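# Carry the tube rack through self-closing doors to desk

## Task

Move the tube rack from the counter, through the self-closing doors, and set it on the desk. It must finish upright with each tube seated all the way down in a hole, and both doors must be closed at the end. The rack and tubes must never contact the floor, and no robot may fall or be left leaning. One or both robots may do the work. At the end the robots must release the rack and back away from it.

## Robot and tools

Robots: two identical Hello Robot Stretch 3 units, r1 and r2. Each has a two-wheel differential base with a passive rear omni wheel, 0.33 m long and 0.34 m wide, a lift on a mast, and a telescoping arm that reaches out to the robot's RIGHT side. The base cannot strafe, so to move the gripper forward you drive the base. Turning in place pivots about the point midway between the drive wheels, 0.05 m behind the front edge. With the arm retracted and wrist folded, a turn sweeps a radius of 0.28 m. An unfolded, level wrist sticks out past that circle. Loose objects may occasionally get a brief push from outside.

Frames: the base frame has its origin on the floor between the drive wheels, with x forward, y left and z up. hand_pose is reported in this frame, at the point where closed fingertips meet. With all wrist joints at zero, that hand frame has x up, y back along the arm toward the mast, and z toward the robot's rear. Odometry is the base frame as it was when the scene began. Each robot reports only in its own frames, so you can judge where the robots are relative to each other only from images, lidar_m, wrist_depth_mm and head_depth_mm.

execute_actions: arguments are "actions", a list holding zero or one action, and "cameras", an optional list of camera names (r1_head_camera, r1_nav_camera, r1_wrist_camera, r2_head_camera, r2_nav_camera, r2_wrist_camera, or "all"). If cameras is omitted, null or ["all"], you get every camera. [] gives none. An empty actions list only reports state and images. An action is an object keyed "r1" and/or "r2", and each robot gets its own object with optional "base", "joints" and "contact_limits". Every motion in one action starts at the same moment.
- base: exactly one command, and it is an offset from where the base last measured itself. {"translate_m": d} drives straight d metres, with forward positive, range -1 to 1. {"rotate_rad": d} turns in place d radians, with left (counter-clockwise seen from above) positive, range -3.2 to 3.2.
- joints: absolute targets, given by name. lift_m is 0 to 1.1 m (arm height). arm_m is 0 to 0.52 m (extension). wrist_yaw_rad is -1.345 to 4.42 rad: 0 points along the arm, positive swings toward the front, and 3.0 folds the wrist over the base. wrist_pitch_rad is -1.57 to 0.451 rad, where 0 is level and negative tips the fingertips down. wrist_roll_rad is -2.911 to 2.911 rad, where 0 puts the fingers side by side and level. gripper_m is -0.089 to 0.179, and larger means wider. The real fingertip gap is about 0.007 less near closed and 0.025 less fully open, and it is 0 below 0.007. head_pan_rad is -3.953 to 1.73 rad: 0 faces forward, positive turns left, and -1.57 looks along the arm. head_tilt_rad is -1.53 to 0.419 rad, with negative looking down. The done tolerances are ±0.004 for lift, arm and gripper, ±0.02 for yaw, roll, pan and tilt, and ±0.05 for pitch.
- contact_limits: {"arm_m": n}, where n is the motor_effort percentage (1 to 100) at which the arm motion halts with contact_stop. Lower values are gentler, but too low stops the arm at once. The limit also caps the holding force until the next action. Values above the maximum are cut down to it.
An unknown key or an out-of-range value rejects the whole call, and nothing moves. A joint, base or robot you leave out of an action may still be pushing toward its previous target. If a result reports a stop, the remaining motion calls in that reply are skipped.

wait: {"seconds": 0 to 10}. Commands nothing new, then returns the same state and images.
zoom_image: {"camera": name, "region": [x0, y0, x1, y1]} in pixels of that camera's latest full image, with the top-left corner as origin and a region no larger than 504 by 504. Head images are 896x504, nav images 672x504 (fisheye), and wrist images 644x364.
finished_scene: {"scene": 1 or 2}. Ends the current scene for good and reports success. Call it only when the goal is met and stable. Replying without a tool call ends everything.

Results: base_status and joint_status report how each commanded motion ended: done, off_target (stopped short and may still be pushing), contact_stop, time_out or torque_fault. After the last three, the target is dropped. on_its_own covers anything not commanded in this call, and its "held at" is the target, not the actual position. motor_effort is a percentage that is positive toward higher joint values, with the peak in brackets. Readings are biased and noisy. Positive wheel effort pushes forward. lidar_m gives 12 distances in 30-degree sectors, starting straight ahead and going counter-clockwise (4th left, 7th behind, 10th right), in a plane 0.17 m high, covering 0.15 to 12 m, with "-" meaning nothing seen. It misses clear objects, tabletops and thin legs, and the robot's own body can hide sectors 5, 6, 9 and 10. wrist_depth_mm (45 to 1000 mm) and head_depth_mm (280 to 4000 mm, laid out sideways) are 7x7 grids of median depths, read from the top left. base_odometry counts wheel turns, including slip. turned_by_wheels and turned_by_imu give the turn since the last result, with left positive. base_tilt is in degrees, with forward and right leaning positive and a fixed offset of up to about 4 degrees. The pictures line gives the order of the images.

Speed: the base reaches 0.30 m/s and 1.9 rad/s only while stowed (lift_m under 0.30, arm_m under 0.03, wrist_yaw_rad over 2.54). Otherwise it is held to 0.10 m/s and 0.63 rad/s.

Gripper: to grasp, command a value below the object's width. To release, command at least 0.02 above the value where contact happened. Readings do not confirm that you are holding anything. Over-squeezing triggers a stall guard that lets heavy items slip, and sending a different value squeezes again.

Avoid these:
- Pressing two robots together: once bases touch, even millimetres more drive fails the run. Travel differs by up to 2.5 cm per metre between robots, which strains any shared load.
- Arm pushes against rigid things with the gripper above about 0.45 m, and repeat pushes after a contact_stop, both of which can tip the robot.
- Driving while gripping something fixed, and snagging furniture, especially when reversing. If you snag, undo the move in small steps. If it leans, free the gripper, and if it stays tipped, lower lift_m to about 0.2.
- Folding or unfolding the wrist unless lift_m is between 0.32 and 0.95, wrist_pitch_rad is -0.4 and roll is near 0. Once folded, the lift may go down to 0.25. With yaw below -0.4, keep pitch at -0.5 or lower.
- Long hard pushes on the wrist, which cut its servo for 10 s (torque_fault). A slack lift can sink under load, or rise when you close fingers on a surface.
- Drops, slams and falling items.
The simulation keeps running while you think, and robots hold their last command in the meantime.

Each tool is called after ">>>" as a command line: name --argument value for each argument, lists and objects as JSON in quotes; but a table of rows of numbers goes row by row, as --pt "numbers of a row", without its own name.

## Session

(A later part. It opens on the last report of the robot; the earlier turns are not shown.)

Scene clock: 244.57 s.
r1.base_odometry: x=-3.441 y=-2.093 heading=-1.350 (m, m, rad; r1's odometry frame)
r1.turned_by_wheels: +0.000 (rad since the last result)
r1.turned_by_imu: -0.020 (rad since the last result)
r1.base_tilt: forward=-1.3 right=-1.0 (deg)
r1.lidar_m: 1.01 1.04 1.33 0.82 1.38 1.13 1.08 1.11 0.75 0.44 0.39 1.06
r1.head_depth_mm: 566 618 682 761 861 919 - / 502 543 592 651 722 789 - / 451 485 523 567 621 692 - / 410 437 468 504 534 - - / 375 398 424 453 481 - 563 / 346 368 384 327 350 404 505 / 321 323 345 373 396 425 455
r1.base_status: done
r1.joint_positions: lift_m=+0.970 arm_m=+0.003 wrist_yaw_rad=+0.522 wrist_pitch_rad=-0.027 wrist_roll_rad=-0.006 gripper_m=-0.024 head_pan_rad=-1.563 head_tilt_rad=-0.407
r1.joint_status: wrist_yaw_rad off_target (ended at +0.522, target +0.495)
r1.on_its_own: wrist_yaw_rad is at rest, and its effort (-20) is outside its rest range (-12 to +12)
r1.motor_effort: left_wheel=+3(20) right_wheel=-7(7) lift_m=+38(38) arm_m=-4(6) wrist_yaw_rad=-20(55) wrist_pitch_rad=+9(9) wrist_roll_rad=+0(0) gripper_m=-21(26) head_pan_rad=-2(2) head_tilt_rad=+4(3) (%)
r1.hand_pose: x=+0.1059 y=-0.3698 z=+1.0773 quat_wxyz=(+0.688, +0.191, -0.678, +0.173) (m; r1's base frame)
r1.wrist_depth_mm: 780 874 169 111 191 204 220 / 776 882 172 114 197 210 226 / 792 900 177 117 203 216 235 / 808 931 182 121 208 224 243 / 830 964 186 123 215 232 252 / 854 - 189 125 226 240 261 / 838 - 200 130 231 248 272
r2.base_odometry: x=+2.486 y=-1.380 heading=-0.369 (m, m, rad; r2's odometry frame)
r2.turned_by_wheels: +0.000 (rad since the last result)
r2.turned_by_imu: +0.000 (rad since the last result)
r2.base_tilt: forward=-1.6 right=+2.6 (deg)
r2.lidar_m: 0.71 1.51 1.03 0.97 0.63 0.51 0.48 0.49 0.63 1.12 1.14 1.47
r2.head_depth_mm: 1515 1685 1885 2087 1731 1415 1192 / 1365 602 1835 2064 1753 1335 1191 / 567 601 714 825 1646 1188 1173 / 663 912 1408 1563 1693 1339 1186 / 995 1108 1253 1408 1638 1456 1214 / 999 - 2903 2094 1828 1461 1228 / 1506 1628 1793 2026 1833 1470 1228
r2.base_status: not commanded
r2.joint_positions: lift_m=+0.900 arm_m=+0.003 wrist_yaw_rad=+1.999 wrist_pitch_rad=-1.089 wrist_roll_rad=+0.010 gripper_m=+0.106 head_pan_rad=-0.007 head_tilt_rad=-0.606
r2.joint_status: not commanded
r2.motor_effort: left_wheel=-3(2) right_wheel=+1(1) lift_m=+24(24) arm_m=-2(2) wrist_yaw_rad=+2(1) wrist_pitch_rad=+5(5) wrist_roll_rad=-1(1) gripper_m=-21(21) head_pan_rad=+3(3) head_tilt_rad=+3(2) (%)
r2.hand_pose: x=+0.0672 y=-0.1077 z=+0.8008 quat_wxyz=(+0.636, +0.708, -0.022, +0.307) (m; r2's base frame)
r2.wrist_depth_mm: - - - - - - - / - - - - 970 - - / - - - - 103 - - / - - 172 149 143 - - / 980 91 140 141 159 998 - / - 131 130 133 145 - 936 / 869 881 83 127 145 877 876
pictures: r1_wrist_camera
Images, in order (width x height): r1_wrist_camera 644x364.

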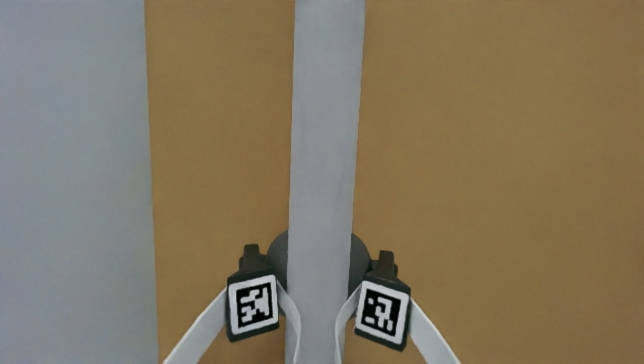

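Grip reseated. Add ~0.04 to yaw, smaller steps.

>>> execute_actions --actions '[{"r1":{"base":{"translate_m":-0.055},"joints":{"wrist_yaw_rad":0.69,"head_pan_rad":-0.6}}}]' --cameras '[]'

>>> execute_actions --actions '[{"r1":{"base":{"translate_m":-0.065},"joints":{"wrist_yaw_rad":0.86}}}]' --cameras '[]'

>>> execute_actions --actions '[{"r1":{"base":{"translate_m":-0.075},"joints":{"wrist_yaw_rad":1.04}}}]' --cameras '[]'

>>> execute_actions --actions '[{"r1":{"base":{"translate_m":-0.082},"joints":{"wrist_yaw_rad":1.2}}}]' --cameras '["r1_wrist_camera"]'

Scene clock: 246.47 s.
r1.base_odometry: x=-3.453 y=-2.039 heading=-1.350 (m, m, rad; r1's odometry frame)
r1.turned_by_wheels: +0.000 (rad since the last result)
r1.turned_by_imu: +0.000 (rad since the last result)
r1.base_tilt: forward=-1.2 right=-1.0 (deg)
r1.lidar_m: 1.07 1.10 1.34 0.82 1.37 1.07 1.03 1.06 0.81 0.45 0.39 1.12
r1.head_depth_mm: 986 1042 1103 1165 1248 1316 469 / 1087 1154 1228 1321 1416 1523 1373 / 1166 1251 1342 1449 1580 1644 1375 / 1099 1173 1254 1361 1466 1580 1376 / 1027 1091 1168 1250 1346 1471 1380 / 966 1019 1084 1157 1241 1339 1363 / 909 962 1013 1078 1146 1232 1300
r1.base_status: done
r1.joint_positions: lift_m=+0.970 arm_m=+0.003 wrist_yaw_rad=+0.697 wrist_pitch_rad=-0.027 wrist_roll_rad=-0.006 gripper_m=-0.024 head_pan_rad=-0.607 head_tilt_rad=-0.407
r1.joint_status: all done
r1.motor_effort: left_wheel=+2(6) right_wheel=-4(6) lift_m=+38(38) arm_m=-4(4) wrist_yaw_rad=-5(46) wrist_pitch_rad=+9(9) wrist_roll_rad=+0(0) gripper_m=-20(24) head_pan_rad=+3(38) head_tilt_rad=+5(3) (%)
r1.hand_pose: x=+0.1426 y=-0.3442 z=+1.0773 quat_wxyz=(+0.670, +0.250, -0.659, +0.233) (m; r1's base frame)
r1.wrist_depth_mm: 771 882 174 111 184 189 194 / 774 915 178 115 189 194 200 / 787 960 183 118 193 199 206 / 791 969 188 121 199 205 210 / 818 - 192 123 205 212 218 / 838 - 197 126 212 217 225 / 849 - 206 132 218 224 232
r2.base_odometry: x=+2.486 y=-1.380 heading=-0.369 (m, m, rad; r2's odometry frame)
r2.turned_by_wheels: +0.000 (rad since the last result)
r2.turned_by_imu: +0.000 (rad since the last result)
r2.base_tilt: forward=-1.5 right=+2.7 (deg)
r2.lidar_m: 0.71 1.51 1.04 0.97 0.63 0.51 0.48 0.49 0.63 1.12 1.14 1.48
r2.head_depth_mm: 1469 615 1872 2085 1731 1406 1189 / 590 603 1825 2027 1753 1244 1174 / 672 836 1535 1655 1657 1189 1182 / 663 973 1372 1515 1680 1394 1206 / 1005 1073 1212 1402 1638 1451 1217 / 997 - 3164 2097 1821 1465 1227 / 1504 1623 1806 2014 1829 1477 1230
r2.base_status: not commanded
r2.joint_positions: lift_m=+0.900 arm_m=+0.003 wrist_yaw_rad=+1.999 wrist_pitch_rad=-1.089 wrist_roll_rad=+0.010 gripper_m=+0.106 head_pan_rad=-0.007 head_tilt_rad=-0.606
r2.joint_status: not commanded
r2.motor_effort: left_wheel=-2(2) right_wheel=+1(1) lift_m=+24(24) arm_m=-1(1) wrist_yaw_rad=+2(2) wrist_pitch_rad=+5(5) wrist_roll_rad=-1(1) gripper_m=-21(21) head_pan_rad=+2(2) head_tilt_rad=+3(2) (%)
r2.hand_pose: x=+0.0672 y=-0.1077 z=+0.8008 quat_wxyz=(+0.636, +0.708, -0.022, +0.307) (m; r2's base frame)
r2.wrist_depth_mm: - - - - - - - / - - - - 987 - - / - - - - 103 - - / - - 173 148 143 - - / 969 91 140 141 160 988 984 / - 131 130 132 144 - 923 / 887 875 83 127 145 867 895
pictures: none
No camera images: the call's "cameras" was empty. Leave "cameras" out to get every camera's image.

Scene clock: 248.07 s.
r1.base_odometry: x=-3.468 y=-1.976 heading=-1.350 (m, m, rad; r1's odometry frame)
r1.turned_by_wheels: +0.000 (rad since the last result)
r1.turned_by_imu: +0.000 (rad since the last result)
r1.base_tilt: forward=-1.2 right=-1.0 (deg)
r1.lidar_m: 1.13 1.16 0.93 0.83 1.31 1.01 0.96 0.99 0.89 0.46 0.38 1.19
r1.head_depth_mm: 980 301 319 343 373 411 455 / 1089 1152 1236 1321 1425 1526 513 / 1201 1283 1387 1497 1631 1648 1377 / 1162 1249 1332 1439 1560 1637 1378 / 1093 1162 1233 1321 1427 1536 1382 / 1025 1085 1150 1224 1315 1416 1391 / 968 1022 1078 1147 1220 1308 1356
r1.base_status: done
r1.joint_positions: lift_m=+0.970 arm_m=+0.003 wrist_yaw_rad=+0.869 wrist_pitch_rad=-0.027 wrist_roll_rad=-0.006 gripper_m=-0.024 head_pan_rad=-0.607 head_tilt_rad=-0.407
r1.joint_status: all done
r1.motor_effort: left_wheel=+2(6) right_wheel=-5(7) lift_m=+38(38) arm_m=-4(4) wrist_yaw_rad=-7(47) wrist_pitch_rad=+9(9) wrist_roll_rad=+0(0) gripper_m=-21(24) head_pan_rad=+3(3) head_tilt_rad=+3(3) (%)
r1.hand_pose: x=+0.1737 y=-0.3133 z=+1.0773 quat_wxyz=(+0.648, +0.306, -0.635, +0.290) (m; r1's base frame)
r1.wrist_depth_mm: 766 906 181 112 179 179 179 / 805 915 185 116 184 183 182 / 812 938 190 119 188 188 187 / 833 957 195 122 194 192 192 / 837 - 200 124 199 198 197 / 857 - 207 127 204 204 201 / 878 - 213 132 211 209 209
r2.base_odometry: x=+2.486 y=-1.380 heading=-0.369 (m, m, rad; r2's odometry frame)
r2.turned_by_wheels: +0.000 (rad since the last result)
r2.turned_by_imu: +0.000 (rad since the last result)
r2.base_tilt: forward=-1.6 right=+2.7 (deg)
r2.lidar_m: 0.73 1.51 1.04 0.97 0.63 0.51 0.48 0.49 0.63 1.12 1.14 1.47
r2.head_depth_mm: 585 604 1890 2083 1734 1374 1186 / 1307 648 728 1935 1577 1180 1171 / 661 918 1539 1744 1761 1301 1180 / 1091 1131 1314 1465 1617 1443 1214 / 952 1042 1185 1383 1744 1446 1215 / - - 3114 2088 1821 1466 1220 / 1506 1628 1809 2034 1859 1479 1230
r2.base_status: not commanded
r2.joint_positions: lift_m=+0.900 arm_m=+0.003 wrist_yaw_rad=+1.999 wrist_pitch_rad=-1.089 wrist_roll_rad=+0.010 gripper_m=+0.106 head_pan_rad=-0.007 head_tilt_rad=-0.606
r2.joint_status: not commanded
r2.motor_effort: left_wheel=-1(3) right_wheel=+1(1) lift_m=+24(25) arm_m=-2(1) wrist_yaw_rad=+2(2) wrist_pitch_rad=+5(5) wrist_roll_rad=-1(1) gripper_m=-21(22) head_pan_rad=+3(2) head_tilt_rad=+3(3) (%)
r2.hand_pose: x=+0.0672 y=-0.1077 z=+0.8008 quat_wxyz=(+0.636, +0.708, -0.022, +0.307) (m; r2's base frame)
r2.wrist_depth_mm: - - - - - - - / - - - - 961 - - / - - - - 103 - - / - - 173 148 143 - - / - 91 140 140 160 971 970 / - 132 130 132 145 - 960 / 871 866 83 126 146 860 886
pictures: none
No camera images: the call's "cameras" was empty. Leave "cameras" out to get every camera's image.

Scene clock: 249.80 s.
r1.base_odometry: x=-3.484 y=-1.903 heading=-1.349 (m, m, rad; r1's odometry frame)
r1.turned_by_wheels: +0.000 (rad since the last result)
r1.turned_by_imu: +0.000 (rad since the last result)
r1.base_tilt: forward=-1.2 right=-1.0 (deg)
r1.lidar_m: 1.21 1.24 0.85 0.85 1.28 0.93 0.89 0.91 1.01 0.47 0.37 0.37
r1.head_depth_mm: - 290 313 340 365 378 446 / - 292 314 341 372 410 456 / 1219 1307 1402 1517 1641 1589 1301 / 1249 1330 1424 1537 1664 1701 1379 / 1165 1236 1321 1416 1536 1598 1383 / 1090 1160 1234 1309 1403 1508 1398 / 1029 1088 1150 1224 1305 1393 1399
r1.base_status: done
r1.joint_positions: lift_m=+0.970 arm_m=+0.003 wrist_yaw_rad=+1.049 wrist_pitch_rad=-0.027 wrist_roll_rad=-0.006 gripper_m=-0.024 head_pan_rad=-0.607 head_tilt_rad=-0.407
r1.joint_status: all done
r1.motor_effort: left_wheel=+3(8) right_wheel=-4(7) lift_m=+38(38) arm_m=-2(4) wrist_yaw_rad=-6(52) wrist_pitch_rad=+9(9) wrist_roll_rad=+1(1) gripper_m=-21(24) head_pan_rad=+4(3) head_tilt_rad=+3(4) (%)
r1.hand_pose: x=+0.2001 y=-0.2757 z=+1.0774 quat_wxyz=(+0.619, +0.361, -0.605, +0.347) (m; r1's base frame)
r1.wrist_depth_mm: 819 921 188 113 177 171 166 / 849 936 193 117 181 175 170 / 867 955 199 120 184 179 174 / 876 - 204 123 190 183 178 / 905 - 211 125 194 189 181 / 924 - - 128 197 192 187 / 944 - 223 133 206 198 191
r2.base_odometry: x=+2.486 y=-1.380 heading=-0.369 (m, m, rad; r2's odometry frame)
r2.turned_by_wheels: +0.000 (rad since the last result)
r2.turned_by_imu: +0.000 (rad since the last result)
r2.base_tilt: forward=-1.5 right=+2.7 (deg)
r2.lidar_m: 0.85 1.51 1.03 0.97 0.63 0.51 0.48 0.49 0.63 1.12 1.14 0.75
r2.head_depth_mm: 1464 649 733 843 1626 1245 1170 / 660 906 1833 2041 1756 1213 1166 / 1196 1222 1494 1688 1715 1365 1207 / 1014 1050 1223 1359 1540 1450 1215 / 914 1018 2933 2284 1800 1448 1218 / - - 3139 2093 1814 1459 1228 / 1509 1635 1797 2028 1822 1477 1235
r2.base_status: not commanded
r2.joint_positions: lift_m=+0.900 arm_m=+0.003 wrist_yaw_rad=+1.999 wrist_pitch_rad=-1.089 wrist_roll_rad=+0.010 gripper_m=+0.106 head_pan_rad=-0.007 head_tilt_rad=-0.606
r2.joint_status: not commanded
r2.motor_effort: left_wheel=-2(2) right_wheel=+1(1) lift_m=+24(24) arm_m=-1(1) wrist_yaw_rad=+3(1) wrist_pitch_rad=+5(5) wrist_roll_rad=-1(1) gripper_m=-21(21) head_pan_rad=+3(3) head_tilt_rad=+2(3) (%)
r2.hand_pose: x=+0.0672 y=-0.1077 z=+0.8008 quat_wxyz=(+0.636, +0.708, -0.022, +0.307) (m; r2's base frame)
r2.wrist_depth_mm: - - - - - - - / - - - - - 994 - / - - - - 103 - - / - - 173 148 143 - - / 963 91 140 140 159 982 973 / - 132 130 132 145 - 934 / 860 859 82 127 145 917 902
pictures: none
No camera images: the call's "cameras" was empty. Leave "cameras" out to get every camera's image.

Scene clock: 251.57 s.
r1.base_odometry: x=-3.502 y=-1.823 heading=-1.349 (m, m, rad; r1's odometry frame)
r1.turned_by_wheels: +0.000 (rad since the last result)
r1.turned_by_imu: -0.001 (rad since the last result)
r1.base_tilt: forward=-1.3 right=-1.1 (deg)
r1.lidar_m: 1.29 1.33 0.86 1.26 1.18 0.84 0.80 0.83 1.02 0.49 0.36 0.35
r1.head_depth_mm: - - - 339 362 315 444 / - 288 306 331 358 315 438 / - 286 304 330 361 401 442 / 1311 1349 1471 1566 1703 1656 1344 / 1253 1327 1419 1512 1638 1669 1388 / 1168 1241 1314 1409 1502 1594 1390 / 1102 1162 1232 1309 1392 1498 1392
r1.base_status: done
r1.joint_positions: lift_m=+0.970 arm_m=+0.003 wrist_yaw_rad=+1.216 wrist_pitch_rad=-0.027 wrist_roll_rad=-0.006 gripper_m=-0.024 head_pan_rad=-0.607 head_tilt_rad=-0.407
r1.joint_status: all done
r1.motor_effort: left_wheel=+2(6) right_wheel=-6(9) lift_m=+38(38) arm_m=-3(3) wrist_yaw_rad=-12(51) wrist_pitch_rad=+9(9) wrist_roll_rad=+1(0) gripper_m=-22(23) head_pan_rad=+3(3) head_tilt_rad=+3(4) (%)
r1.hand_pose: x=+0.2182 y=-0.2370 z=+1.0774 quat_wxyz=(+0.588, +0.411, -0.573, +0.397) (m; r1's base frame)
r1.wrist_depth_mm: 928 - 195 115 175 166 159 / 938 - 199 118 179 170 162 / 940 - 204 121 182 174 166 / - - 210 124 188 178 169 / - - - 127 192 182 173 / - - - 129 195 186 177 / - - 229 137 203 191 181
r2.base_odometry: x=+2.486 y=-1.380 heading=-0.369 (m, m, rad; r2's odometry frame)
r2.turned_by_wheels: +0.000 (rad since the last result)
r2.turned_by_imu: +0.000 (rad since the last result)
r2.base_tilt: forward=-1.6 right=+2.7 (deg)
r2.lidar_m: 0.87 1.50 1.03 0.97 0.63 0.51 0.48 0.49 0.63 1.12 1.14 0.78
r2.head_depth_mm: 666 901 1878 2090 1649 1172 1168 / 1421 938 1823 2021 1751 1307 1197 / 1110 1210 1376 1561 1665 1437 1202 / 887 967 1101 1262 1497 1441 1211 / - - 3477 2351 1804 1453 1214 / - - 3125 2130 1821 1464 1229 / 1516 1647 1794 2036 1831 1475 1236
r2.base_status: not commanded
r2.joint_positions: lift_m=+0.900 arm_m=+0.003 wrist_yaw_rad=+1.999 wrist_pitch_rad=-1.089 wrist_roll_rad=+0.010 gripper_m=+0.106 head_pan_rad=-0.007 head_tilt_rad=-0.606
r2.joint_status: not commanded
r2.motor_effort: left_wheel=-2(2) right_wheel=+1(1) lift_m=+24(24) arm_m=-1(1) wrist_yaw_rad=+1(2) wrist_pitch_rad=+5(5) wrist_roll_rad=-1(1) gripper_m=-21(21) head_pan_rad=+3(2) head_tilt_rad=+2(3) (%)
r2.hand_pose: x=+0.0672 y=-0.1077 z=+0.8008 quat_wxyz=(+0.636, +0.708, -0.022, +0.307) (m; r2's base frame)
r2.wrist_depth_mm: - - - - - - - / - - - - - 977 - / - - - - 103 - - / - - 173 148 143 - - / 976 91 140 141 160 943 961 / - 131 130 132 145 - 924 / 869 872 83 127 145 873 887
pictures: r1_wrist_camera
Images, in order (width x height): r1_wrist_camera 644x364.

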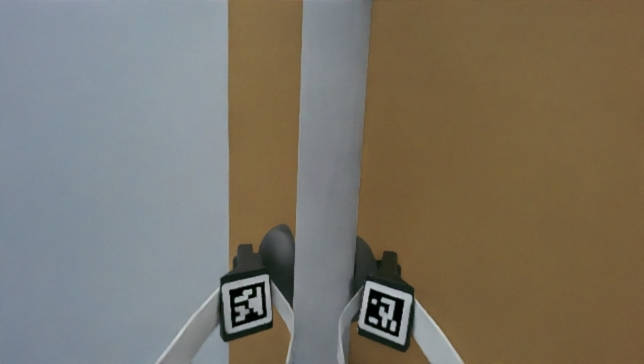

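>>> execute_actions --actions '[{"r1":{"base":{"translate_m":-0.05},"joints":{"wrist_yaw_rad":1.3}}}]' --cameras '[]'

>>> execute_actions --actions '[{"r1":{"base":{"translate_m":-0.055},"joints":{"wrist_yaw_rad":1.38}}}]' --cameras '["r1_wrist_camera"]'

Scene clock: 253.60 s.
r1.base_odometry: x=-3.513 y=-1.774 heading=-1.349 (m, m, rad; r1's odometry frame)
r1.turned_by_wheels: +0.000 (rad since the last result)
r1.turned_by_imu: -0.001 (rad since the last result)
r1.base_tilt: forward=-1.3 right=-1.0 (deg)
r1.lidar_m: 1.34 1.38 0.89 1.25 1.11 0.79 0.75 0.78 1.02 0.50 0.36 0.34
r1.head_depth_mm: - 286 306 332 362 407 447 / - - 296 - 350 300 338 / - 282 297 322 350 394 432 / - - 293 317 346 386 433 / 1278 1366 1450 1574 1695 1705 1384 / 1219 1290 1365 1459 1565 1632 1391 / 1150 1209 1285 1359 1444 1536 1396
r1.base_status: done
r1.joint_positions: lift_m=+0.970 arm_m=+0.003 wrist_yaw_rad=+1.311 wrist_pitch_rad=-0.027 wrist_roll_rad=-0.006 gripper_m=-0.024 head_pan_rad=-0.607 head_tilt_rad=-0.407
r1.joint_status: all done
r1.motor_effort: left_wheel=+2(3) right_wheel=-4(8) lift_m=+38(38) arm_m=-2(2) wrist_yaw_rad=-9(24) wrist_pitch_rad=+8(9) wrist_roll_rad=+1(1) gripper_m=-21(22) head_pan_rad=+2(3) head_tilt_rad=+4(4) (%)
r1.hand_pose: x=+0.2256 y=-0.2138 z=+1.0775 quat_wxyz=(+0.568, +0.437, -0.553, +0.425) (m; r1's base frame)
r1.wrist_depth_mm: - - - 113 173 163 154 / - - - 117 177 167 158 / - - - 120 181 170 161 / - - - 123 185 174 164 / - - - 125 190 178 168 / - - - 128 191 182 170 / - - - 133 199 186 176
r2.base_odometry: x=+2.486 y=-1.380 heading=-0.369 (m, m, rad; r2's odometry frame)
r2.turned_by_wheels: +0.000 (rad since the last result)
r2.turned_by_imu: +0.000 (rad since the last result)
r2.base_tilt: forward=-1.5 right=+2.7 (deg)
r2.lidar_m: 1.03 1.51 1.04 0.97 0.63 0.51 0.48 0.49 0.63 1.12 1.15 0.81
r2.head_depth_mm: 1516 926 1881 2088 1743 1211 1162 / 1382 1377 1815 2039 1759 1357 1195 / 987 1053 1276 1455 1602 1427 1201 / 862 965 1085 2161 1671 1450 1211 / - - 3484 2389 1796 1456 1215 / - - 3095 2088 1819 1458 1220 / 1509 1633 1790 2028 1830 1470 1234
r2.base_status: not commanded
r2.joint_positions: lift_m=+0.900 arm_m=+0.003 wrist_yaw_rad=+1.999 wrist_pitch_rad=-1.089 wrist_roll_rad=+0.010 gripper_m=+0.106 head_pan_rad=-0.007 head_tilt_rad=-0.606
r2.joint_status: not commanded
r2.motor_effort: left_wheel=-2(2) right_wheel=+1(1) lift_m=+24(24) arm_m=-1(2) wrist_yaw_rad=+2(2) wrist_pitch_rad=+5(5) wrist_roll_rad=-1(1) gripper_m=-21(21) head_pan_rad=+2(2) head_tilt_rad=+3(3) (%)
r2.hand_pose: x=+0.0672 y=-0.1077 z=+0.8008 quat_wxyz=(+0.636, +0.708, -0.022, +0.307) (m; r2's base frame)
r2.wrist_depth_mm: - - - - - - - / - - - - - 946 - / - - - - 103 - - / - - 172 149 143 - - / 977 91 140 140 158 989 964 / - 132 129 133 144 - 904 / 862 868 83 127 145 871 872
pictures: none
No camera images: the call's "cameras" was empty. Leave "cameras" out to get every camera's image.

Scene clock: 255.13 s.
r1.base_odometry: x=-3.525 y=-1.721 heading=-1.349 (m, m, rad; r1's odometry frame)
r1.turned_by_wheels: +0.000 (rad since the last result)
r1.turned_by_imu: +0.000 (rad since the last result)
r1.base_tilt: forward=-1.2 right=-1.0 (deg)
r1.lidar_m: 1.39 1.43 0.91 1.25 1.03 0.73 0.70 0.72 0.96 0.52 0.35 0.33
r1.head_depth_mm: - 285 302 330 361 399 446 / - - 298 326 354 377 431 / - - 290 313 342 295 398 / - - 287 308 336 370 410 / - - 286 305 339 1602 1351 / 1258 1341 1426 1524 1629 1675 1387 / 1198 1255 1336 1410 1516 1591 1397
r1.base_status: done
r1.joint_positions: lift_m=+0.970 arm_m=+0.003 wrist_yaw_rad=+1.397 wrist_pitch_rad=-0.026 wrist_roll_rad=-0.006 gripper_m=-0.024 head_pan_rad=-0.607 head_tilt_rad=-0.407
r1.joint_status: all done
r1.motor_effort: left_wheel=+1(2) right_wheel=-6(8) lift_m=+38(38) arm_m=-2(2) wrist_yaw_rad=-12(18) wrist_pitch_rad=+9(9) wrist_roll_rad=+0(0) gripper_m=-22(22) head_pan_rad=+4(4) head_tilt_rad=+3(3) (%)
r1.hand_pose: x=+0.2303 y=-0.1925 z=+1.0776 quat_wxyz=(+0.549, +0.460, -0.534, +0.449) (m; r1's base frame)
r1.wrist_depth_mm: - - - 113 171 161 152 / - - - 115 175 164 155 / - - - 119 179 168 158 / - - - 122 184 171 161 / - - - 124 188 175 165 / - - - 127 188 179 168 / - - - 132 197 183 172
r2.base_odometry: x=+2.486 y=-1.380 heading=-0.369 (m, m, rad; r2's odometry frame)
r2.turned_by_wheels: +0.000 (rad since the last result)
r2.turned_by_imu: +0.000 (rad since the last result)
r2.base_tilt: forward=-1.5 right=+2.7 (deg)
r2.lidar_m: 1.01 1.51 1.04 0.97 0.63 0.51 0.48 0.49 0.63 1.12 1.14 0.84
r2.head_depth_mm: 1528 924 1894 2077 1744 1255 1166 / 1329 1466 1788 2035 1753 1385 1195 / 858 947 1093 1282 1487 1425 1200 / - - 3223 2335 1790 1443 1213 / - - 3469 2391 1816 1448 1218 / - - 3133 2084 1806 1471 1225 / 1509 1632 1798 2017 1846 1476 1235
r2.base_status: not commanded
r2.joint_positions: lift_m=+0.900 arm_m=+0.003 wrist_yaw_rad=+1.999 wrist_pitch_rad=-1.089 wrist_roll_rad=+0.010 gripper_m=+0.106 head_pan_rad=-0.007 head_tilt_rad=-0.606
r2.joint_status: not commanded
r2.motor_effort: left_wheel=-1(2) right_wheel=+0(1) lift_m=+24(24) arm_m=-2(2) wrist_yaw_rad=+2(1) wrist_pitch_rad=+5(5) wrist_roll_rad=-1(1) gripper_m=-21(22) head_pan_rad=+2(3) head_tilt_rad=+2(2) (%)
r2.hand_pose: x=+0.0672 y=-0.1077 z=+0.8008 quat_wxyz=(+0.636, +0.708, -0.022, +0.307) (m; r2's base frame)
r2.wrist_depth_mm: - - - - - - - / - - - - - 952 - / - - - - 103 - - / - - 172 149 143 - - / 972 91 141 141 160 984 974 / - 131 130 132 145 - 935 / 844 863 83 127 145 869 881
pictures: r1_wrist_camera
Images, in order (width x height): r1_wrist_camera 644x364.

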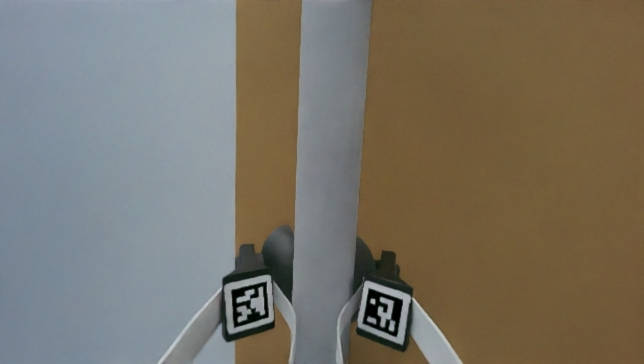

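>>> execute_actions --actions '[]'

Scene clock: 256.07 s.
r1.base_odometry: x=-3.525 y=-1.721 heading=-1.349 (m, m, rad; r1's odometry frame)
r1.turned_by_wheels: +0.000 (rad since the last result)
r1.turned_by_imu: +0.000 (rad since the last result)
r1.base_tilt: forward=-1.2 right=-1.1 (deg)
r1.lidar_m: 1.39 1.43 0.91 1.25 1.03 0.73 0.70 0.72 0.96 0.52 0.35 0.33
r1.head_depth_mm: - 285 302 329 361 398 446 / - - 298 326 354 377 431 / - - 290 313 342 294 398 / - - 287 307 335 370 409 / - - 286 305 339 1607 1346 / 1256 1341 1418 1526 1620 1676 1387 / 1194 1258 1335 1414 1511 1590 1401
r1.base_status: done
r1.joint_positions: lift_m=+0.970 arm_m=+0.003 wrist_yaw_rad=+1.397 wrist_pitch_rad=-0.026 wrist_roll_rad=-0.006 gripper_m=-0.024 head_pan_rad=-0.607 head_tilt_rad=-0.407
r1.joint_status: all done
r1.on_its_own: wrist_yaw_rad is at rest, and its effort (-13) is outside its rest range (-12 to +12)
r1.motor_effort: left_wheel=+2(2) right_wheel=-6(8) lift_m=+38(38) arm_m=-2(2) wrist_yaw_rad=-13(18) wrist_pitch_rad=+9(9) wrist_roll_rad=+0(0) gripper_m=-21(22) head_pan_rad=+3(4) head_tilt_rad=+4(3) (%)
r1.hand_pose: x=+0.2303 y=-0.1925 z=+1.0776 quat_wxyz=(+0.549, +0.460, -0.534, +0.449) (m; r1's base frame)
r1.wrist_depth_mm: - - - 113 172 161 152 / - - - 116 175 164 155 / - - - 118 179 168 158 / - - - 122 183 171 161 / - - - 124 188 175 165 / - - - 127 189 179 168 / - - - 132 197 183 172
r2.base_odometry: x=+2.486 y=-1.380 heading=-0.369 (m, m, rad; r2's odometry frame)
r2.turned_by_wheels: +0.000 (rad since the last result)
r2.turned_by_imu: +0.000 (rad since the last result)
r2.base_tilt: forward=-1.4 right=+2.7 (deg)
r2.lidar_m: 1.01 1.51 1.03 0.97 0.63 0.51 0.48 0.49 0.63 1.12 1.14 0.83
r2.head_depth_mm: 1527 927 1886 2064 1734 1255 1167 / 1336 1467 1791 2034 1756 1373 1196 / 857 949 1094 1280 1487 1419 1198 / - - 3248 2358 1784 1447 1212 / - - 3486 2366 1813 1448 1214 / - - 3122 2111 1808 1462 1222 / 1507 1631 1808 2021 1845 1472 1233
r2.base_status: not commanded
r2.joint_positions: lift_m=+0.900 arm_m=+0.003 wrist_yaw_rad=+1.999 wrist_pitch_rad=-1.089 wrist_roll_rad=+0.010 gripper_m=+0.106 head_pan_rad=-0.007 head_tilt_rad=-0.606
r2.joint_status: not commanded
r2.motor_effort: left_wheel=-2(2) right_wheel=+1(1) lift_m=+24(24) arm_m=-1(2) wrist_yaw_rad=+2(1) wrist_pitch_rad=+5(5) wrist_roll_rad=-1(1) gripper_m=-21(22) head_pan_rad=+2(3) head_tilt_rad=+3(2) (%)
r2.hand_pose: x=+0.0672 y=-0.1077 z=+0.8008 quat_wxyz=(+0.636, +0.708, -0.022, +0.307) (m; r2's base frame)
r2.wrist_depth_mm: - - - - - - - / - - - - - 962 - / - - - - 103 - - / - - 172 148 143 - - / 932 91 140 140 159 981 979 / - 132 130 132 145 - 912 / 864 863 83 127 145 872 900
pictures: r1_head_camera (sideways: a quarter turn clockwise sets it upright), r1_nav_camera (sideways: a quarter turn counterclockwise sets it upright), r1_wrist_camera, r2_head_camera (sideways: a quarter turn clockwise sets it upright), r2_nav_camera (sideways: a quarter turn counterclockwise sets it upright), r2_wrist_camera
Images, in order (width x height): r1_head_camera 896x504, r1_nav_camera 672x504, r1_wrist_camera 644x364, r2_head_camera 896x504, r2_nav_camera 672x504, r2_wrist_camera 644x364.

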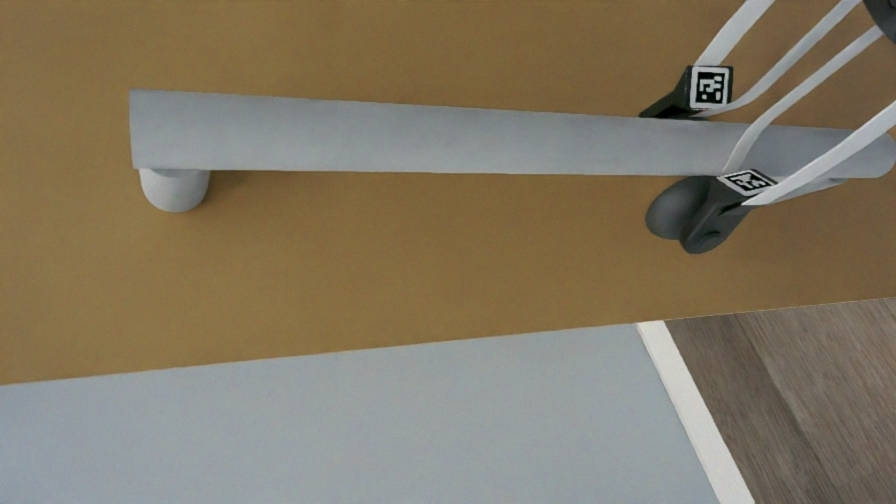

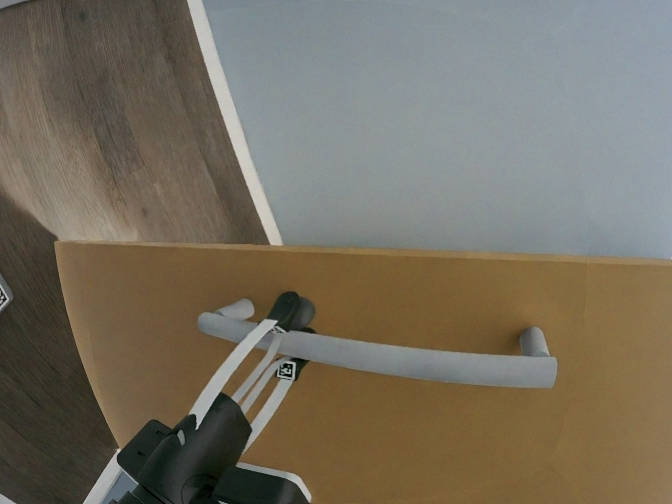

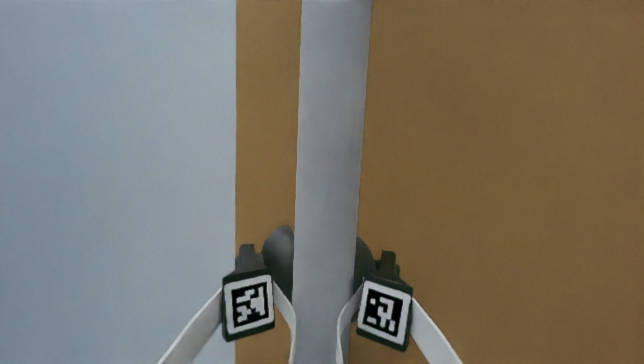

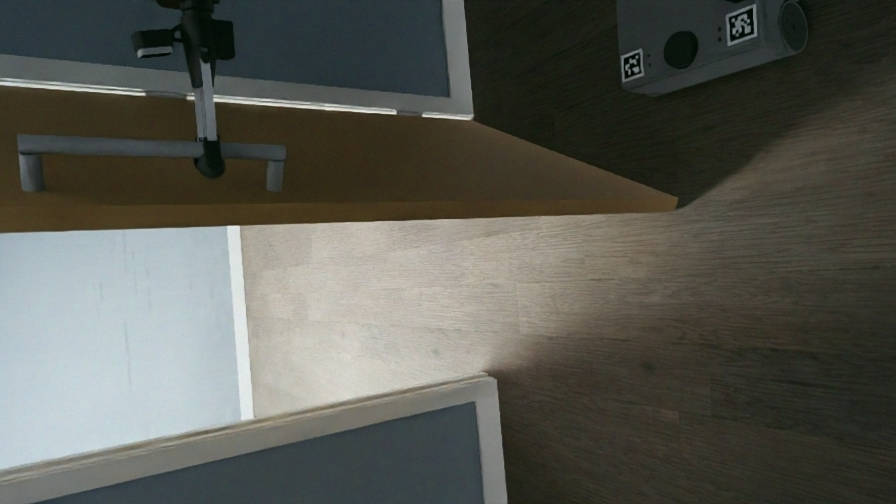

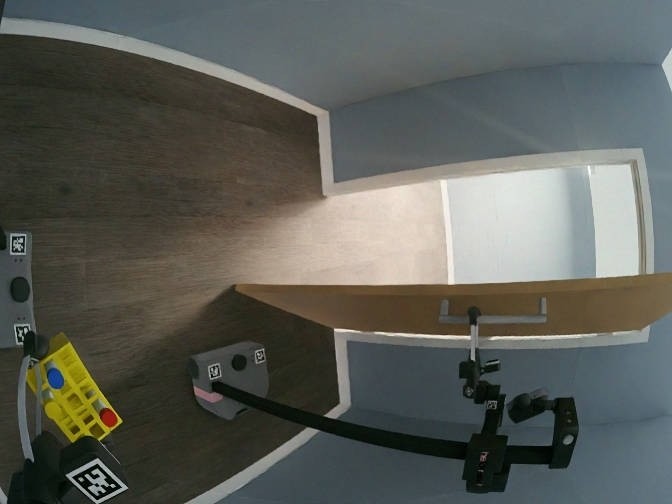

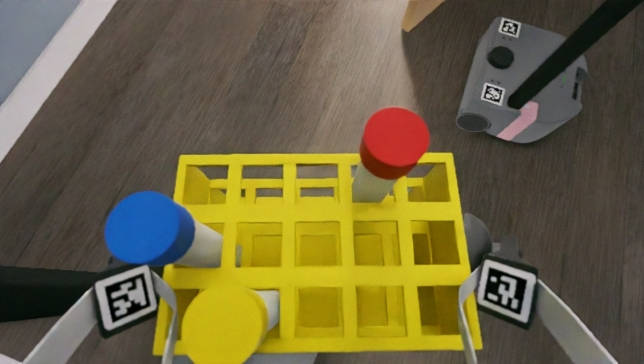

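>>> execute_actions --actions '[{"r1":{"base":{"translate_m":-0.05},"joints":{"wrist_yaw_rad":1.47}}}]' --cameras '["r1_wrist_camera"]'

>>> execute_actions --actions '[{"r1":{"base":{"translate_m":-0.05},"joints":{"wrist_yaw_rad":1.53}}}]' --cameras '["r1_wrist_camera","r2_nav_camera"]'

Scene clock: 257.70 s.
r1.base_odometry: x=-3.536 y=-1.672 heading=-1.348 (m, m, rad; r1's odometry frame)
r1.turned_by_wheels: +0.000 (rad since the last result)
r1.turned_by_imu: -0.001 (rad since the last result)
r1.base_tilt: forward=-1.2 right=-1.1 (deg)
r1.lidar_m: 1.44 1.49 0.93 1.24 0.96 0.68 0.65 0.67 0.89 0.55 0.35 0.32
r1.head_depth_mm: - 286 303 330 363 400 453 / - - 296 320 350 382 437 / - - - - - 288 317 / - - 284 301 328 350 400 / - - - 293 318 351 397 / - - 1450 1535 1669 1706 1391 / 1242 1309 1384 1465 1564 1619 1390
r1.base_status: done
r1.joint_positions: lift_m=+0.970 arm_m=+0.003 wrist_yaw_rad=+1.474 wrist_pitch_rad=-0.026 wrist_roll_rad=-0.006 gripper_m=-0.024 head_pan_rad=-0.607 head_tilt_rad=-0.407
r1.joint_status: all done
r1.motor_effort: left_wheel=+1(3) right_wheel=-5(9) lift_m=+38(38) arm_m=-2(2) wrist_yaw_rad=-2(22) wrist_pitch_rad=+9(9) wrist_roll_rad=+0(0) gripper_m=-21(22) head_pan_rad=+3(3) head_tilt_rad=+4(3) (%)
r1.hand_pose: x=+0.2330 y=-0.1728 z=+1.0777 quat_wxyz=(+0.532, +0.481, -0.515, +0.470) (m; r1's base frame)
r1.wrist_depth_mm: - - - 112 170 160 151 / - - - 115 175 164 154 / - - - 119 178 167 157 / - - - 122 183 171 159 / - - - 123 187 174 163 / - - - 126 189 178 167 / - - 231 131 197 182 169
r2.base_odometry: x=+2.486 y=-1.380 heading=-0.369 (m, m, rad; r2's odometry frame)
r2.turned_by_wheels: +0.000 (rad since the last result)
r2.turned_by_imu: +0.000 (rad since the last result)
r2.base_tilt: forward=-1.5 right=+2.7 (deg)
r2.lidar_m: 0.99 1.51 1.04 0.97 0.63 0.51 0.48 0.49 0.63 1.12 1.15 0.86
r2.head_depth_mm: 1521 1616 1878 2080 1744 1311 1193 / 1104 1160 1788 2020 1752 1424 1197 / 859 984 1136 1353 1616 1433 1203 / - - 3431 2333 1769 1441 1211 / - - 3474 2356 1814 1446 1217 / - - 3151 2101 1825 1458 1227 / 1503 1637 1797 2046 1834 1462 1242
r2.base_status: not commanded
r2.joint_positions: lift_m=+0.900 arm_m=+0.003 wrist_yaw_rad=+1.999 wrist_pitch_rad=-1.089 wrist_roll_rad=+0.010 gripper_m=+0.106 head_pan_rad=-0.007 head_tilt_rad=-0.606
r2.joint_status: not commanded
r2.motor_effort: left_wheel=-2(2) right_wheel=+1(1) lift_m=+24(24) arm_m=-1(1) wrist_yaw_rad=+3(2) wrist_pitch_rad=+5(5) wrist_roll_rad=-1(1) gripper_m=-21(21) head_pan_rad=+2(2) head_tilt_rad=+3(4) (%)
r2.hand_pose: x=+0.0672 y=-0.1077 z=+0.8008 quat_wxyz=(+0.636, +0.708, -0.022, +0.307) (m; r2's base frame)
r2.wrist_depth_mm: - - - - - - - / - - - - - 985 970 / - - - - 102 - - / - - 173 148 143 - - / 949 91 140 140 159 982 979 / - 132 130 132 145 - 939 / 847 847 83 126 144 912 903
pictures: r1_wrist_camera
Images, in order (width x height): r1_wrist_camera 644x364.

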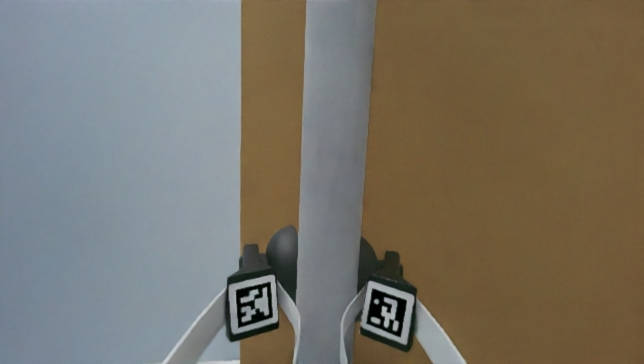

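Scene clock: 259.13 s.
r1.base_odometry: x=-3.547 y=-1.623 heading=-1.348 (m, m, rad; r1's odometry frame)
r1.turned_by_wheels: +0.000 (rad since the last result)
r1.turned_by_imu: -0.001 (rad since the last result)
r1.base_tilt: forward=-1.2 right=-1.0 (deg)
r1.lidar_m: 1.49 1.54 0.95 1.24 0.88 0.63 0.60 0.62 0.83 0.59 0.35 0.31
r1.head_depth_mm: - 286 306 334 368 408 463 / - - 295 321 352 385 436 / - - 289 312 342 - 309 / - - - 296 322 344 389 / - - - 288 311 337 375 / - - - 286 309 1609 1353 / 1268 1337 1425 1527 1617 1677 1392
r1.base_status: done
r1.joint_positions: lift_m=+0.970 arm_m=+0.003 wrist_yaw_rad=+1.532 wrist_pitch_rad=-0.026 wrist_roll_rad=-0.006 gripper_m=-0.024 head_pan_rad=-0.607 head_tilt_rad=-0.407
r1.joint_status: all done
r1.motor_effort: left_wheel=+1(3) right_wheel=-4(8) lift_m=+38(38) arm_m=-2(2) wrist_yaw_rad=-1(21) wrist_pitch_rad=+8(9) wrist_roll_rad=+0(0) gripper_m=-20(20) head_pan_rad=+3(4) head_tilt_rad=+3(4) (%)
r1.hand_pose: x=+0.2340 y=-0.1582 z=+1.0777 quat_wxyz=(+0.518, +0.495, -0.501, +0.485) (m; r1's base frame)
r1.wrist_depth_mm: - - - 112 170 161 151 / - - - 115 175 164 154 / - - - 119 179 167 157 / - - - 122 183 171 160 / - - - 124 186 175 163 / - - - 127 188 178 166 / - - - 131 197 182 170
r2.base_odometry: x=+2.486 y=-1.380 heading=-0.369 (m, m, rad; r2's odometry frame)
r2.turned_by_wheels: +0.000 (rad since the last result)
r2.turned_by_imu: +0.000 (rad since the last result)
r2.base_tilt: forward=-1.5 right=+2.6 (deg)
r2.lidar_m: 0.98 1.51 1.04 0.97 0.63 0.51 0.48 0.49 0.63 1.12 1.14 0.89
r2.head_depth_mm: 1515 1670 1887 2074 1737 1339 1189 / 835 942 1427 2024 1697 1413 1194 / - - 3151 2226 1713 1407 1206 / - - 3371 2348 1782 1433 1210 / - - 3486 2387 1801 1462 1216 / - - 3149 2077 1801 1465 1227 / 1502 1634 1796 2017 1820 1474 1231
r2.base_status: not commanded
r2.joint_positions: lift_m=+0.900 arm_m=+0.003 wrist_yaw_rad=+1.999 wrist_pitch_rad=-1.089 wrist_roll_rad=+0.010 gripper_m=+0.106 head_pan_rad=-0.007 head_tilt_rad=-0.606
r2.joint_status: not commanded
r2.motor_effort: left_wheel=-2(1) right_wheel=+1(1) lift_m=+24(24) arm_m=-1(2) wrist_yaw_rad=+2(1) wrist_pitch_rad=+5(5) wrist_roll_rad=-1(1) gripper_m=-21(21) head_pan_rad=+2(2) head_tilt_rad=+3(2) (%)
r2.hand_pose: x=+0.0672 y=-0.1077 z=+0.8008 quat_wxyz=(+0.636, +0.708, -0.022, +0.307) (m; r2's base frame)
r2.wrist_depth_mm: - - - - - - - / - - - - - - 978 / - - - - 103 - - / - - 172 148 142 - - / 951 91 140 141 160 999 987 / - 132 130 133 145 - 914 / 875 859 83 126 145 862 868
pictures: r1_wrist_camera, r2_nav_camera (sideways: a quarter turn counterclockwise sets it upright)
Images, in order (width x height): r1_wrist_camera 644x364, r2_nav_camera 672x504.

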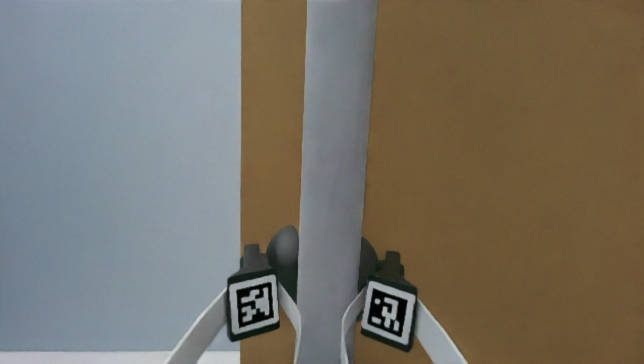

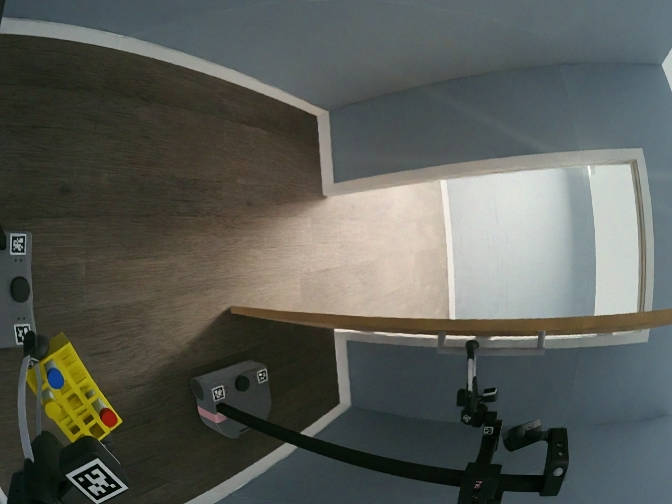

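>>> execute_actions --actions '[{"r1":{"base":{"translate_m":-0.06},"joints":{"wrist_yaw_rad":1.58}}}]' --cameras '["r1_wrist_camera"]'

>>> execute_actions --actions '[{"r1":{"base":{"translate_m":-0.06},"joints":{"wrist_yaw_rad":1.61}}}]' --cameras '["r1_wrist_camera","r2_nav_camera"]'

Scene clock: 260.87 s.
r1.base_odometry: x=-3.560 y=-1.565 heading=-1.348 (m, m, rad; r1's odometry frame)
r1.turned_by_wheels: +0.000 (rad since the last result)
r1.turned_by_imu: -0.001 (rad since the last result)
r1.base_tilt: forward=-1.2 right=-1.0 (deg)
r1.lidar_m: 1.55 1.60 0.98 1.23 0.80 0.57 0.54 0.56 0.74 0.65 0.36 0.30
r1.head_depth_mm: - 290 312 342 378 422 474 / - 283 298 325 356 394 444 / - - 288 310 339 365 403 / - - - 295 315 - 329 / - - - 286 305 328 367 / - - - - 292 319 390 / - - - 1570 1678 1715 1396
r1.base_status: done
r1.joint_positions: lift_m=+0.970 arm_m=+0.003 wrist_yaw_rad=+1.582 wrist_pitch_rad=-0.026 wrist_roll_rad=-0.006 gripper_m=-0.024 head_pan_rad=-0.607 head_tilt_rad=-0.407
r1.joint_status: all done
r1.motor_effort: left_wheel=+1(3) right_wheel=-4(9) lift_m=+38(38) arm_m=-2(2) wrist_yaw_rad=-1(19) wrist_pitch_rad=+8(8) wrist_roll_rad=+0(0) gripper_m=-20(20) head_pan_rad=+4(3) head_tilt_rad=+3(4) (%)
r1.hand_pose: x=+0.2342 y=-0.1453 z=+1.0777 quat_wxyz=(+0.505, +0.508, -0.489, +0.498) (m; r1's base frame)
r1.wrist_depth_mm: - - - 112 170 161 153 / - - - 114 175 165 156 / - - - 118 179 168 159 / - - - 122 184 172 162 / - - - 123 187 176 165 / - - - 126 189 180 169 / - - - 131 198 184 172
r2.base_odometry: x=+2.486 y=-1.380 heading=-0.369 (m, m, rad; r2's odometry frame)
r2.turned_by_wheels: +0.000 (rad since the last result)
r2.turned_by_imu: +0.000 (rad since the last result)
r2.base_tilt: forward=-1.5 right=+2.7 (deg)
r2.lidar_m: 0.98 1.51 1.03 0.97 0.63 0.51 0.48 0.49 0.63 1.12 1.14 0.93
r2.head_depth_mm: 1512 1607 1900 2073 1746 1372 1187 / - 1480 1857 2031 1698 1393 1188 / - - 3383 2308 1782 1438 1197 / - - 3376 2339 1767 1441 1209 / - - 3506 2389 1799 1456 1216 / - - 3109 2123 1821 1474 1225 / 1501 1630 1810 2023 1853 1470 1237
r2.base_status: not commanded
r2.joint_positions: lift_m=+0.900 arm_m=+0.003 wrist_yaw_rad=+1.999 wrist_pitch_rad=-1.089 wrist_roll_rad=+0.010 gripper_m=+0.106 head_pan_rad=-0.007 head_tilt_rad=-0.606
r2.joint_status: not commanded
r2.motor_effort: left_wheel=-2(2) right_wheel=+1(2) lift_m=+24(24) arm_m=-2(1) wrist_yaw_rad=+2(2) wrist_pitch_rad=+5(5) wrist_roll_rad=-1(1) gripper_m=-21(22) head_pan_rad=+2(2) head_tilt_rad=+2(2) (%)
r2.hand_pose: x=+0.0672 y=-0.1077 z=+0.8008 quat_wxyz=(+0.636, +0.708, -0.022, +0.307) (m; r2's base frame)
r2.wrist_depth_mm: - - - - - - - / - - - - - - 992 / - - - - 103 - 946 / - - 172 148 144 - - / 990 91 140 141 160 - 998 / - 132 130 132 145 - 927 / 883 865 83 127 145 882 916
pictures: r1_wrist_camera
Images, in order (width x height): r1_wrist_camera 644x364.

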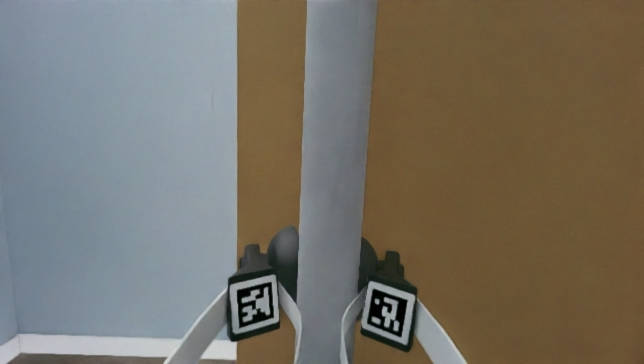

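Scene clock: 262.40 s.
r1.base_odometry: x=-3.574 y=-1.506 heading=-1.348 (m, m, rad; r1's odometry frame)
r1.turned_by_wheels: +0.000 (rad since the last result)
r1.turned_by_imu: -0.001 (rad since the last result)
r1.base_tilt: forward=-1.1 right=-1.1 (deg)
r1.lidar_m: 0.29 1.66 1.02 1.23 0.71 0.50 0.48 0.49 0.66 0.74 0.36 0.29
r1.head_depth_mm: 283 296 323 354 392 440 500 / - 285 304 331 365 405 455 / - - 290 311 341 370 415 / - - - - - - 289 / - - - 284 301 324 365 / - - - - 287 308 341 / - - - - 1715 1668 1395
r1.base_status: done
r1.joint_positions: lift_m=+0.970 arm_m=+0.003 wrist_yaw_rad=+1.613 wrist_pitch_rad=-0.026 wrist_roll_rad=-0.006 gripper_m=-0.024 head_pan_rad=-0.607 head_tilt_rad=-0.407
r1.joint_status: all done
r1.motor_effort: left_wheel=+1(3) right_wheel=-5(9) lift_m=+38(38) arm_m=-2(2) wrist_yaw_rad=-2(11) wrist_pitch_rad=+9(9) wrist_roll_rad=+0(0) gripper_m=-22(20) head_pan_rad=+3(4) head_tilt_rad=+4(4) (%)
r1.hand_pose: x=+0.2340 y=-0.1375 z=+1.0777 quat_wxyz=(+0.498, +0.515, -0.481, +0.506) (m; r1's base frame)
r1.wrist_depth_mm: - - 192 111 171 163 156 / - - - 114 175 168 160 / - - - 118 180 171 163 / - - - 121 184 175 166 / - - - 123 188 178 170 / - - - 126 191 183 173 / - - - 131 200 188 177
r2.base_odometry: x=+2.486 y=-1.380 heading=-0.369 (m, m, rad; r2's odometry frame)
r2.turned_by_wheels: +0.000 (rad since the last result)
r2.turned_by_imu: +0.000 (rad since the last result)
r2.base_tilt: forward=-1.6 right=+2.6 (deg)
r2.lidar_m: 0.98 1.51 1.04 0.97 0.63 0.51 0.48 0.49 0.63 1.12 1.14 0.97
r2.head_depth_mm: 816 909 1800 2076 1737 1405 1191 / - 1563 1509 1457 1427 1399 1196 / - - 3401 2324 1757 1423 1204 / - - 3401 2353 1777 1443 1210 / - - 3457 2390 1790 1450 1224 / - - 3096 2119 1815 1466 1220 / 1506 1628 1788 2018 1843 1479 1232
r2.base_status: not commanded
r2.joint_positions: lift_m=+0.900 arm_m=+0.003 wrist_yaw_rad=+1.999 wrist_pitch_rad=-1.089 wrist_roll_rad=+0.010 gripper_m=+0.106 head_pan_rad=-0.007 head_tilt_rad=-0.606
r2.joint_status: not commanded
r2.motor_effort: left_wheel=-2(2) right_wheel=+1(1) lift_m=+24(24) arm_m=-2(2) wrist_yaw_rad=+2(1) wrist_pitch_rad=+5(5) wrist_roll_rad=-1(1) gripper_m=-21(22) head_pan_rad=+2(2) head_tilt_rad=+3(3) (%)
r2.hand_pose: x=+0.0672 y=-0.1077 z=+0.8008 quat_wxyz=(+0.636, +0.708, -0.022, +0.307) (m; r2's base frame)
r2.wrist_depth_mm: - - - - - - - / - - - - - - 979 / - - - - 103 - 918 / - - 172 148 143 - - / 943 91 140 141 158 - - / - 131 130 132 145 - 916 / 865 883 83 127 145 876 885
pictures: r1_wrist_camera, r2_nav_camera (sideways: a quarter turn counterclockwise sets it upright)
Images, in order (width x height): r1_wrist_camera 644x364, r2_nav_camera 672x504.

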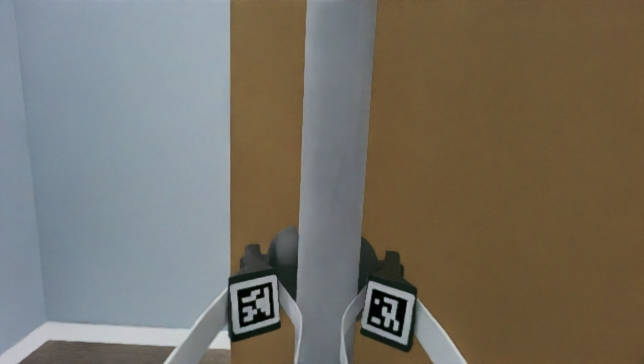

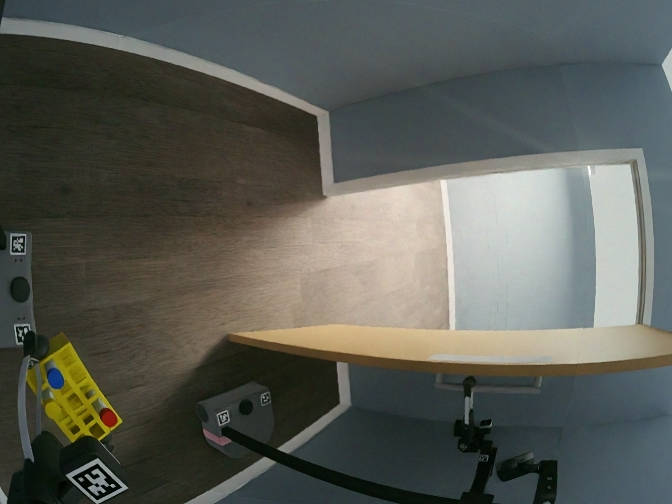

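>>> execute_actions --actions '[{"r1":{"base":{"translate_m":-0.08},"joints":{"wrist_yaw_rad":1.62}},"r2":{"base":{"translate_m":0.5}}}]' --cameras '["r1_wrist_camera","r2_nav_camera","r2_head_camera"]'

Scene clock: 268.67 s.
r1.base_odometry: x=-3.591 y=-1.428 heading=-1.348 (m, m, rad; r1's odometry frame)
r1.turned_by_wheels: +0.000 (rad since the last result)
r1.turned_by_imu: -0.002 (rad since the last result)
r1.base_tilt: forward=-1.1 right=-1.1 (deg)
r1.lidar_m: 0.28 0.72 1.37 1.24 0.59 0.42 0.40 0.41 0.55 0.90 0.38 0.29
r1.head_depth_mm: 291 313 342 377 420 473 536 / - 293 316 345 381 422 478 / - - 294 319 348 381 428 / - - - - - - 287 / - - - 285 298 318 353 / - - - - 285 300 327 / - - - - - 1565 1361
r1.base_status: done
r1.joint_positions: lift_m=+0.970 arm_m=+0.003 wrist_yaw_rad=+1.624 wrist_pitch_rad=-0.026 wrist_roll_rad=-0.006 gripper_m=-0.024 head_pan_rad=-0.607 head_tilt_rad=-0.407
r1.joint_status: all done
r1.motor_effort: left_wheel=+2(2) right_wheel=-3(10) lift_m=+38(38) arm_m=-2(2) wrist_yaw_rad=-3(3) wrist_pitch_rad=+9(9) wrist_roll_rad=+0(0) gripper_m=-20(19) head_pan_rad=+3(3) head_tilt_rad=+4(3) (%)
r1.hand_pose: x=+0.2338 y=-0.1345 z=+1.0777 quat_wxyz=(+0.495, +0.518, -0.478, +0.508) (m; r1's base frame)
r1.wrist_depth_mm: 545 - 185 110 173 168 163 / - - 190 113 178 172 167 / 688 - 195 117 182 176 172 / - - 199 120 186 180 175 / - - 206 122 191 185 179 / 598 - - 124 194 190 183 / 493 - 217 130 203 194 188
r2.base_odometry: x=+2.952 y=-1.561 heading=-0.369 (m, m, rad; r2's odometry frame)
r2.turned_by_wheels: +0.000 (rad since the last result)
r2.turned_by_imu: +0.001 (rad since the last result)
r2.base_tilt: forward=-1.5 right=+2.7 (deg)
r2.lidar_m: 1.33 1.38 1.08 1.01 1.03 1.00 0.98 1.00 1.15 1.08 0.72 0.56
r2.head_depth_mm: 1028 1053 1066 1104 1126 1160 1137 / 3881 - 3305 2203 1655 1415 1195 / 3818 - 3384 2314 1781 1433 1203 / 3738 - 3430 2376 1779 1434 1210 / 3735 - 3399 2389 1803 1450 1215 / 3709 - 3543 2404 1742 1467 1224 / 3740 - 3010 1478 1653 1479 1236
r2.base_status: done
r2.joint_positions: lift_m=+0.900 arm_m=+0.003 wrist_yaw_rad=+1.999 wrist_pitch_rad=-1.089 wrist_roll_rad=+0.010 gripper_m=+0.106 head_pan_rad=-0.007 head_tilt_rad=-0.606
r2.joint_status: not commanded
r2.motor_effort: left_wheel=-2(4) right_wheel=+1(4) lift_m=+24(24) arm_m=-1(1) wrist_yaw_rad=+2(2) wrist_pitch_rad=+5(5) wrist_roll_rad=-1(1) gripper_m=-21(21) head_pan_rad=+2(2) head_tilt_rad=+2(2) (%)
r2.hand_pose: x=+0.0672 y=-0.1077 z=+0.8008 quat_wxyz=(+0.636, +0.708, -0.022, +0.307) (m; r2's base frame)
r2.wrist_depth_mm: - - - - - - 471 / - - - - - 814 472 / - - - - 103 713 - / - - 173 149 143 - - / 956 91 141 141 159 976 817 / - 131 130 132 144 - 784 / 871 832 83 126 145 877 751
pictures: r1_wrist_camera, r2_head_camera (sideways: a quarter turn clockwise sets it upright), r2_nav_camera (sideways: a quarter turn counterclockwise sets it upright)
Images, in order (width x height): r1_wrist_camera 644x364, r2_head_camera 896x504, r2_nav_camera 672x504.

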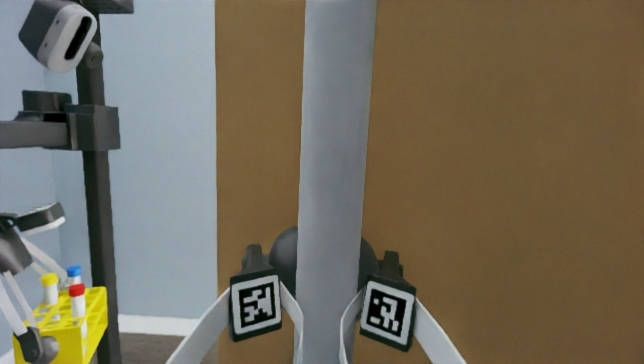

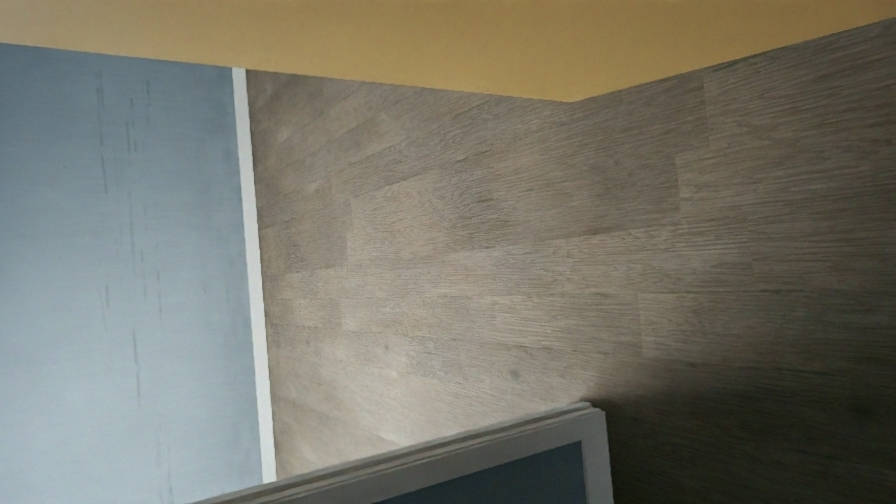

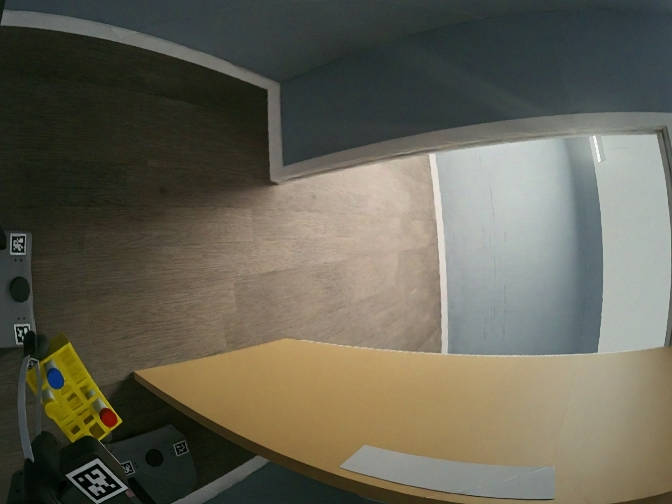

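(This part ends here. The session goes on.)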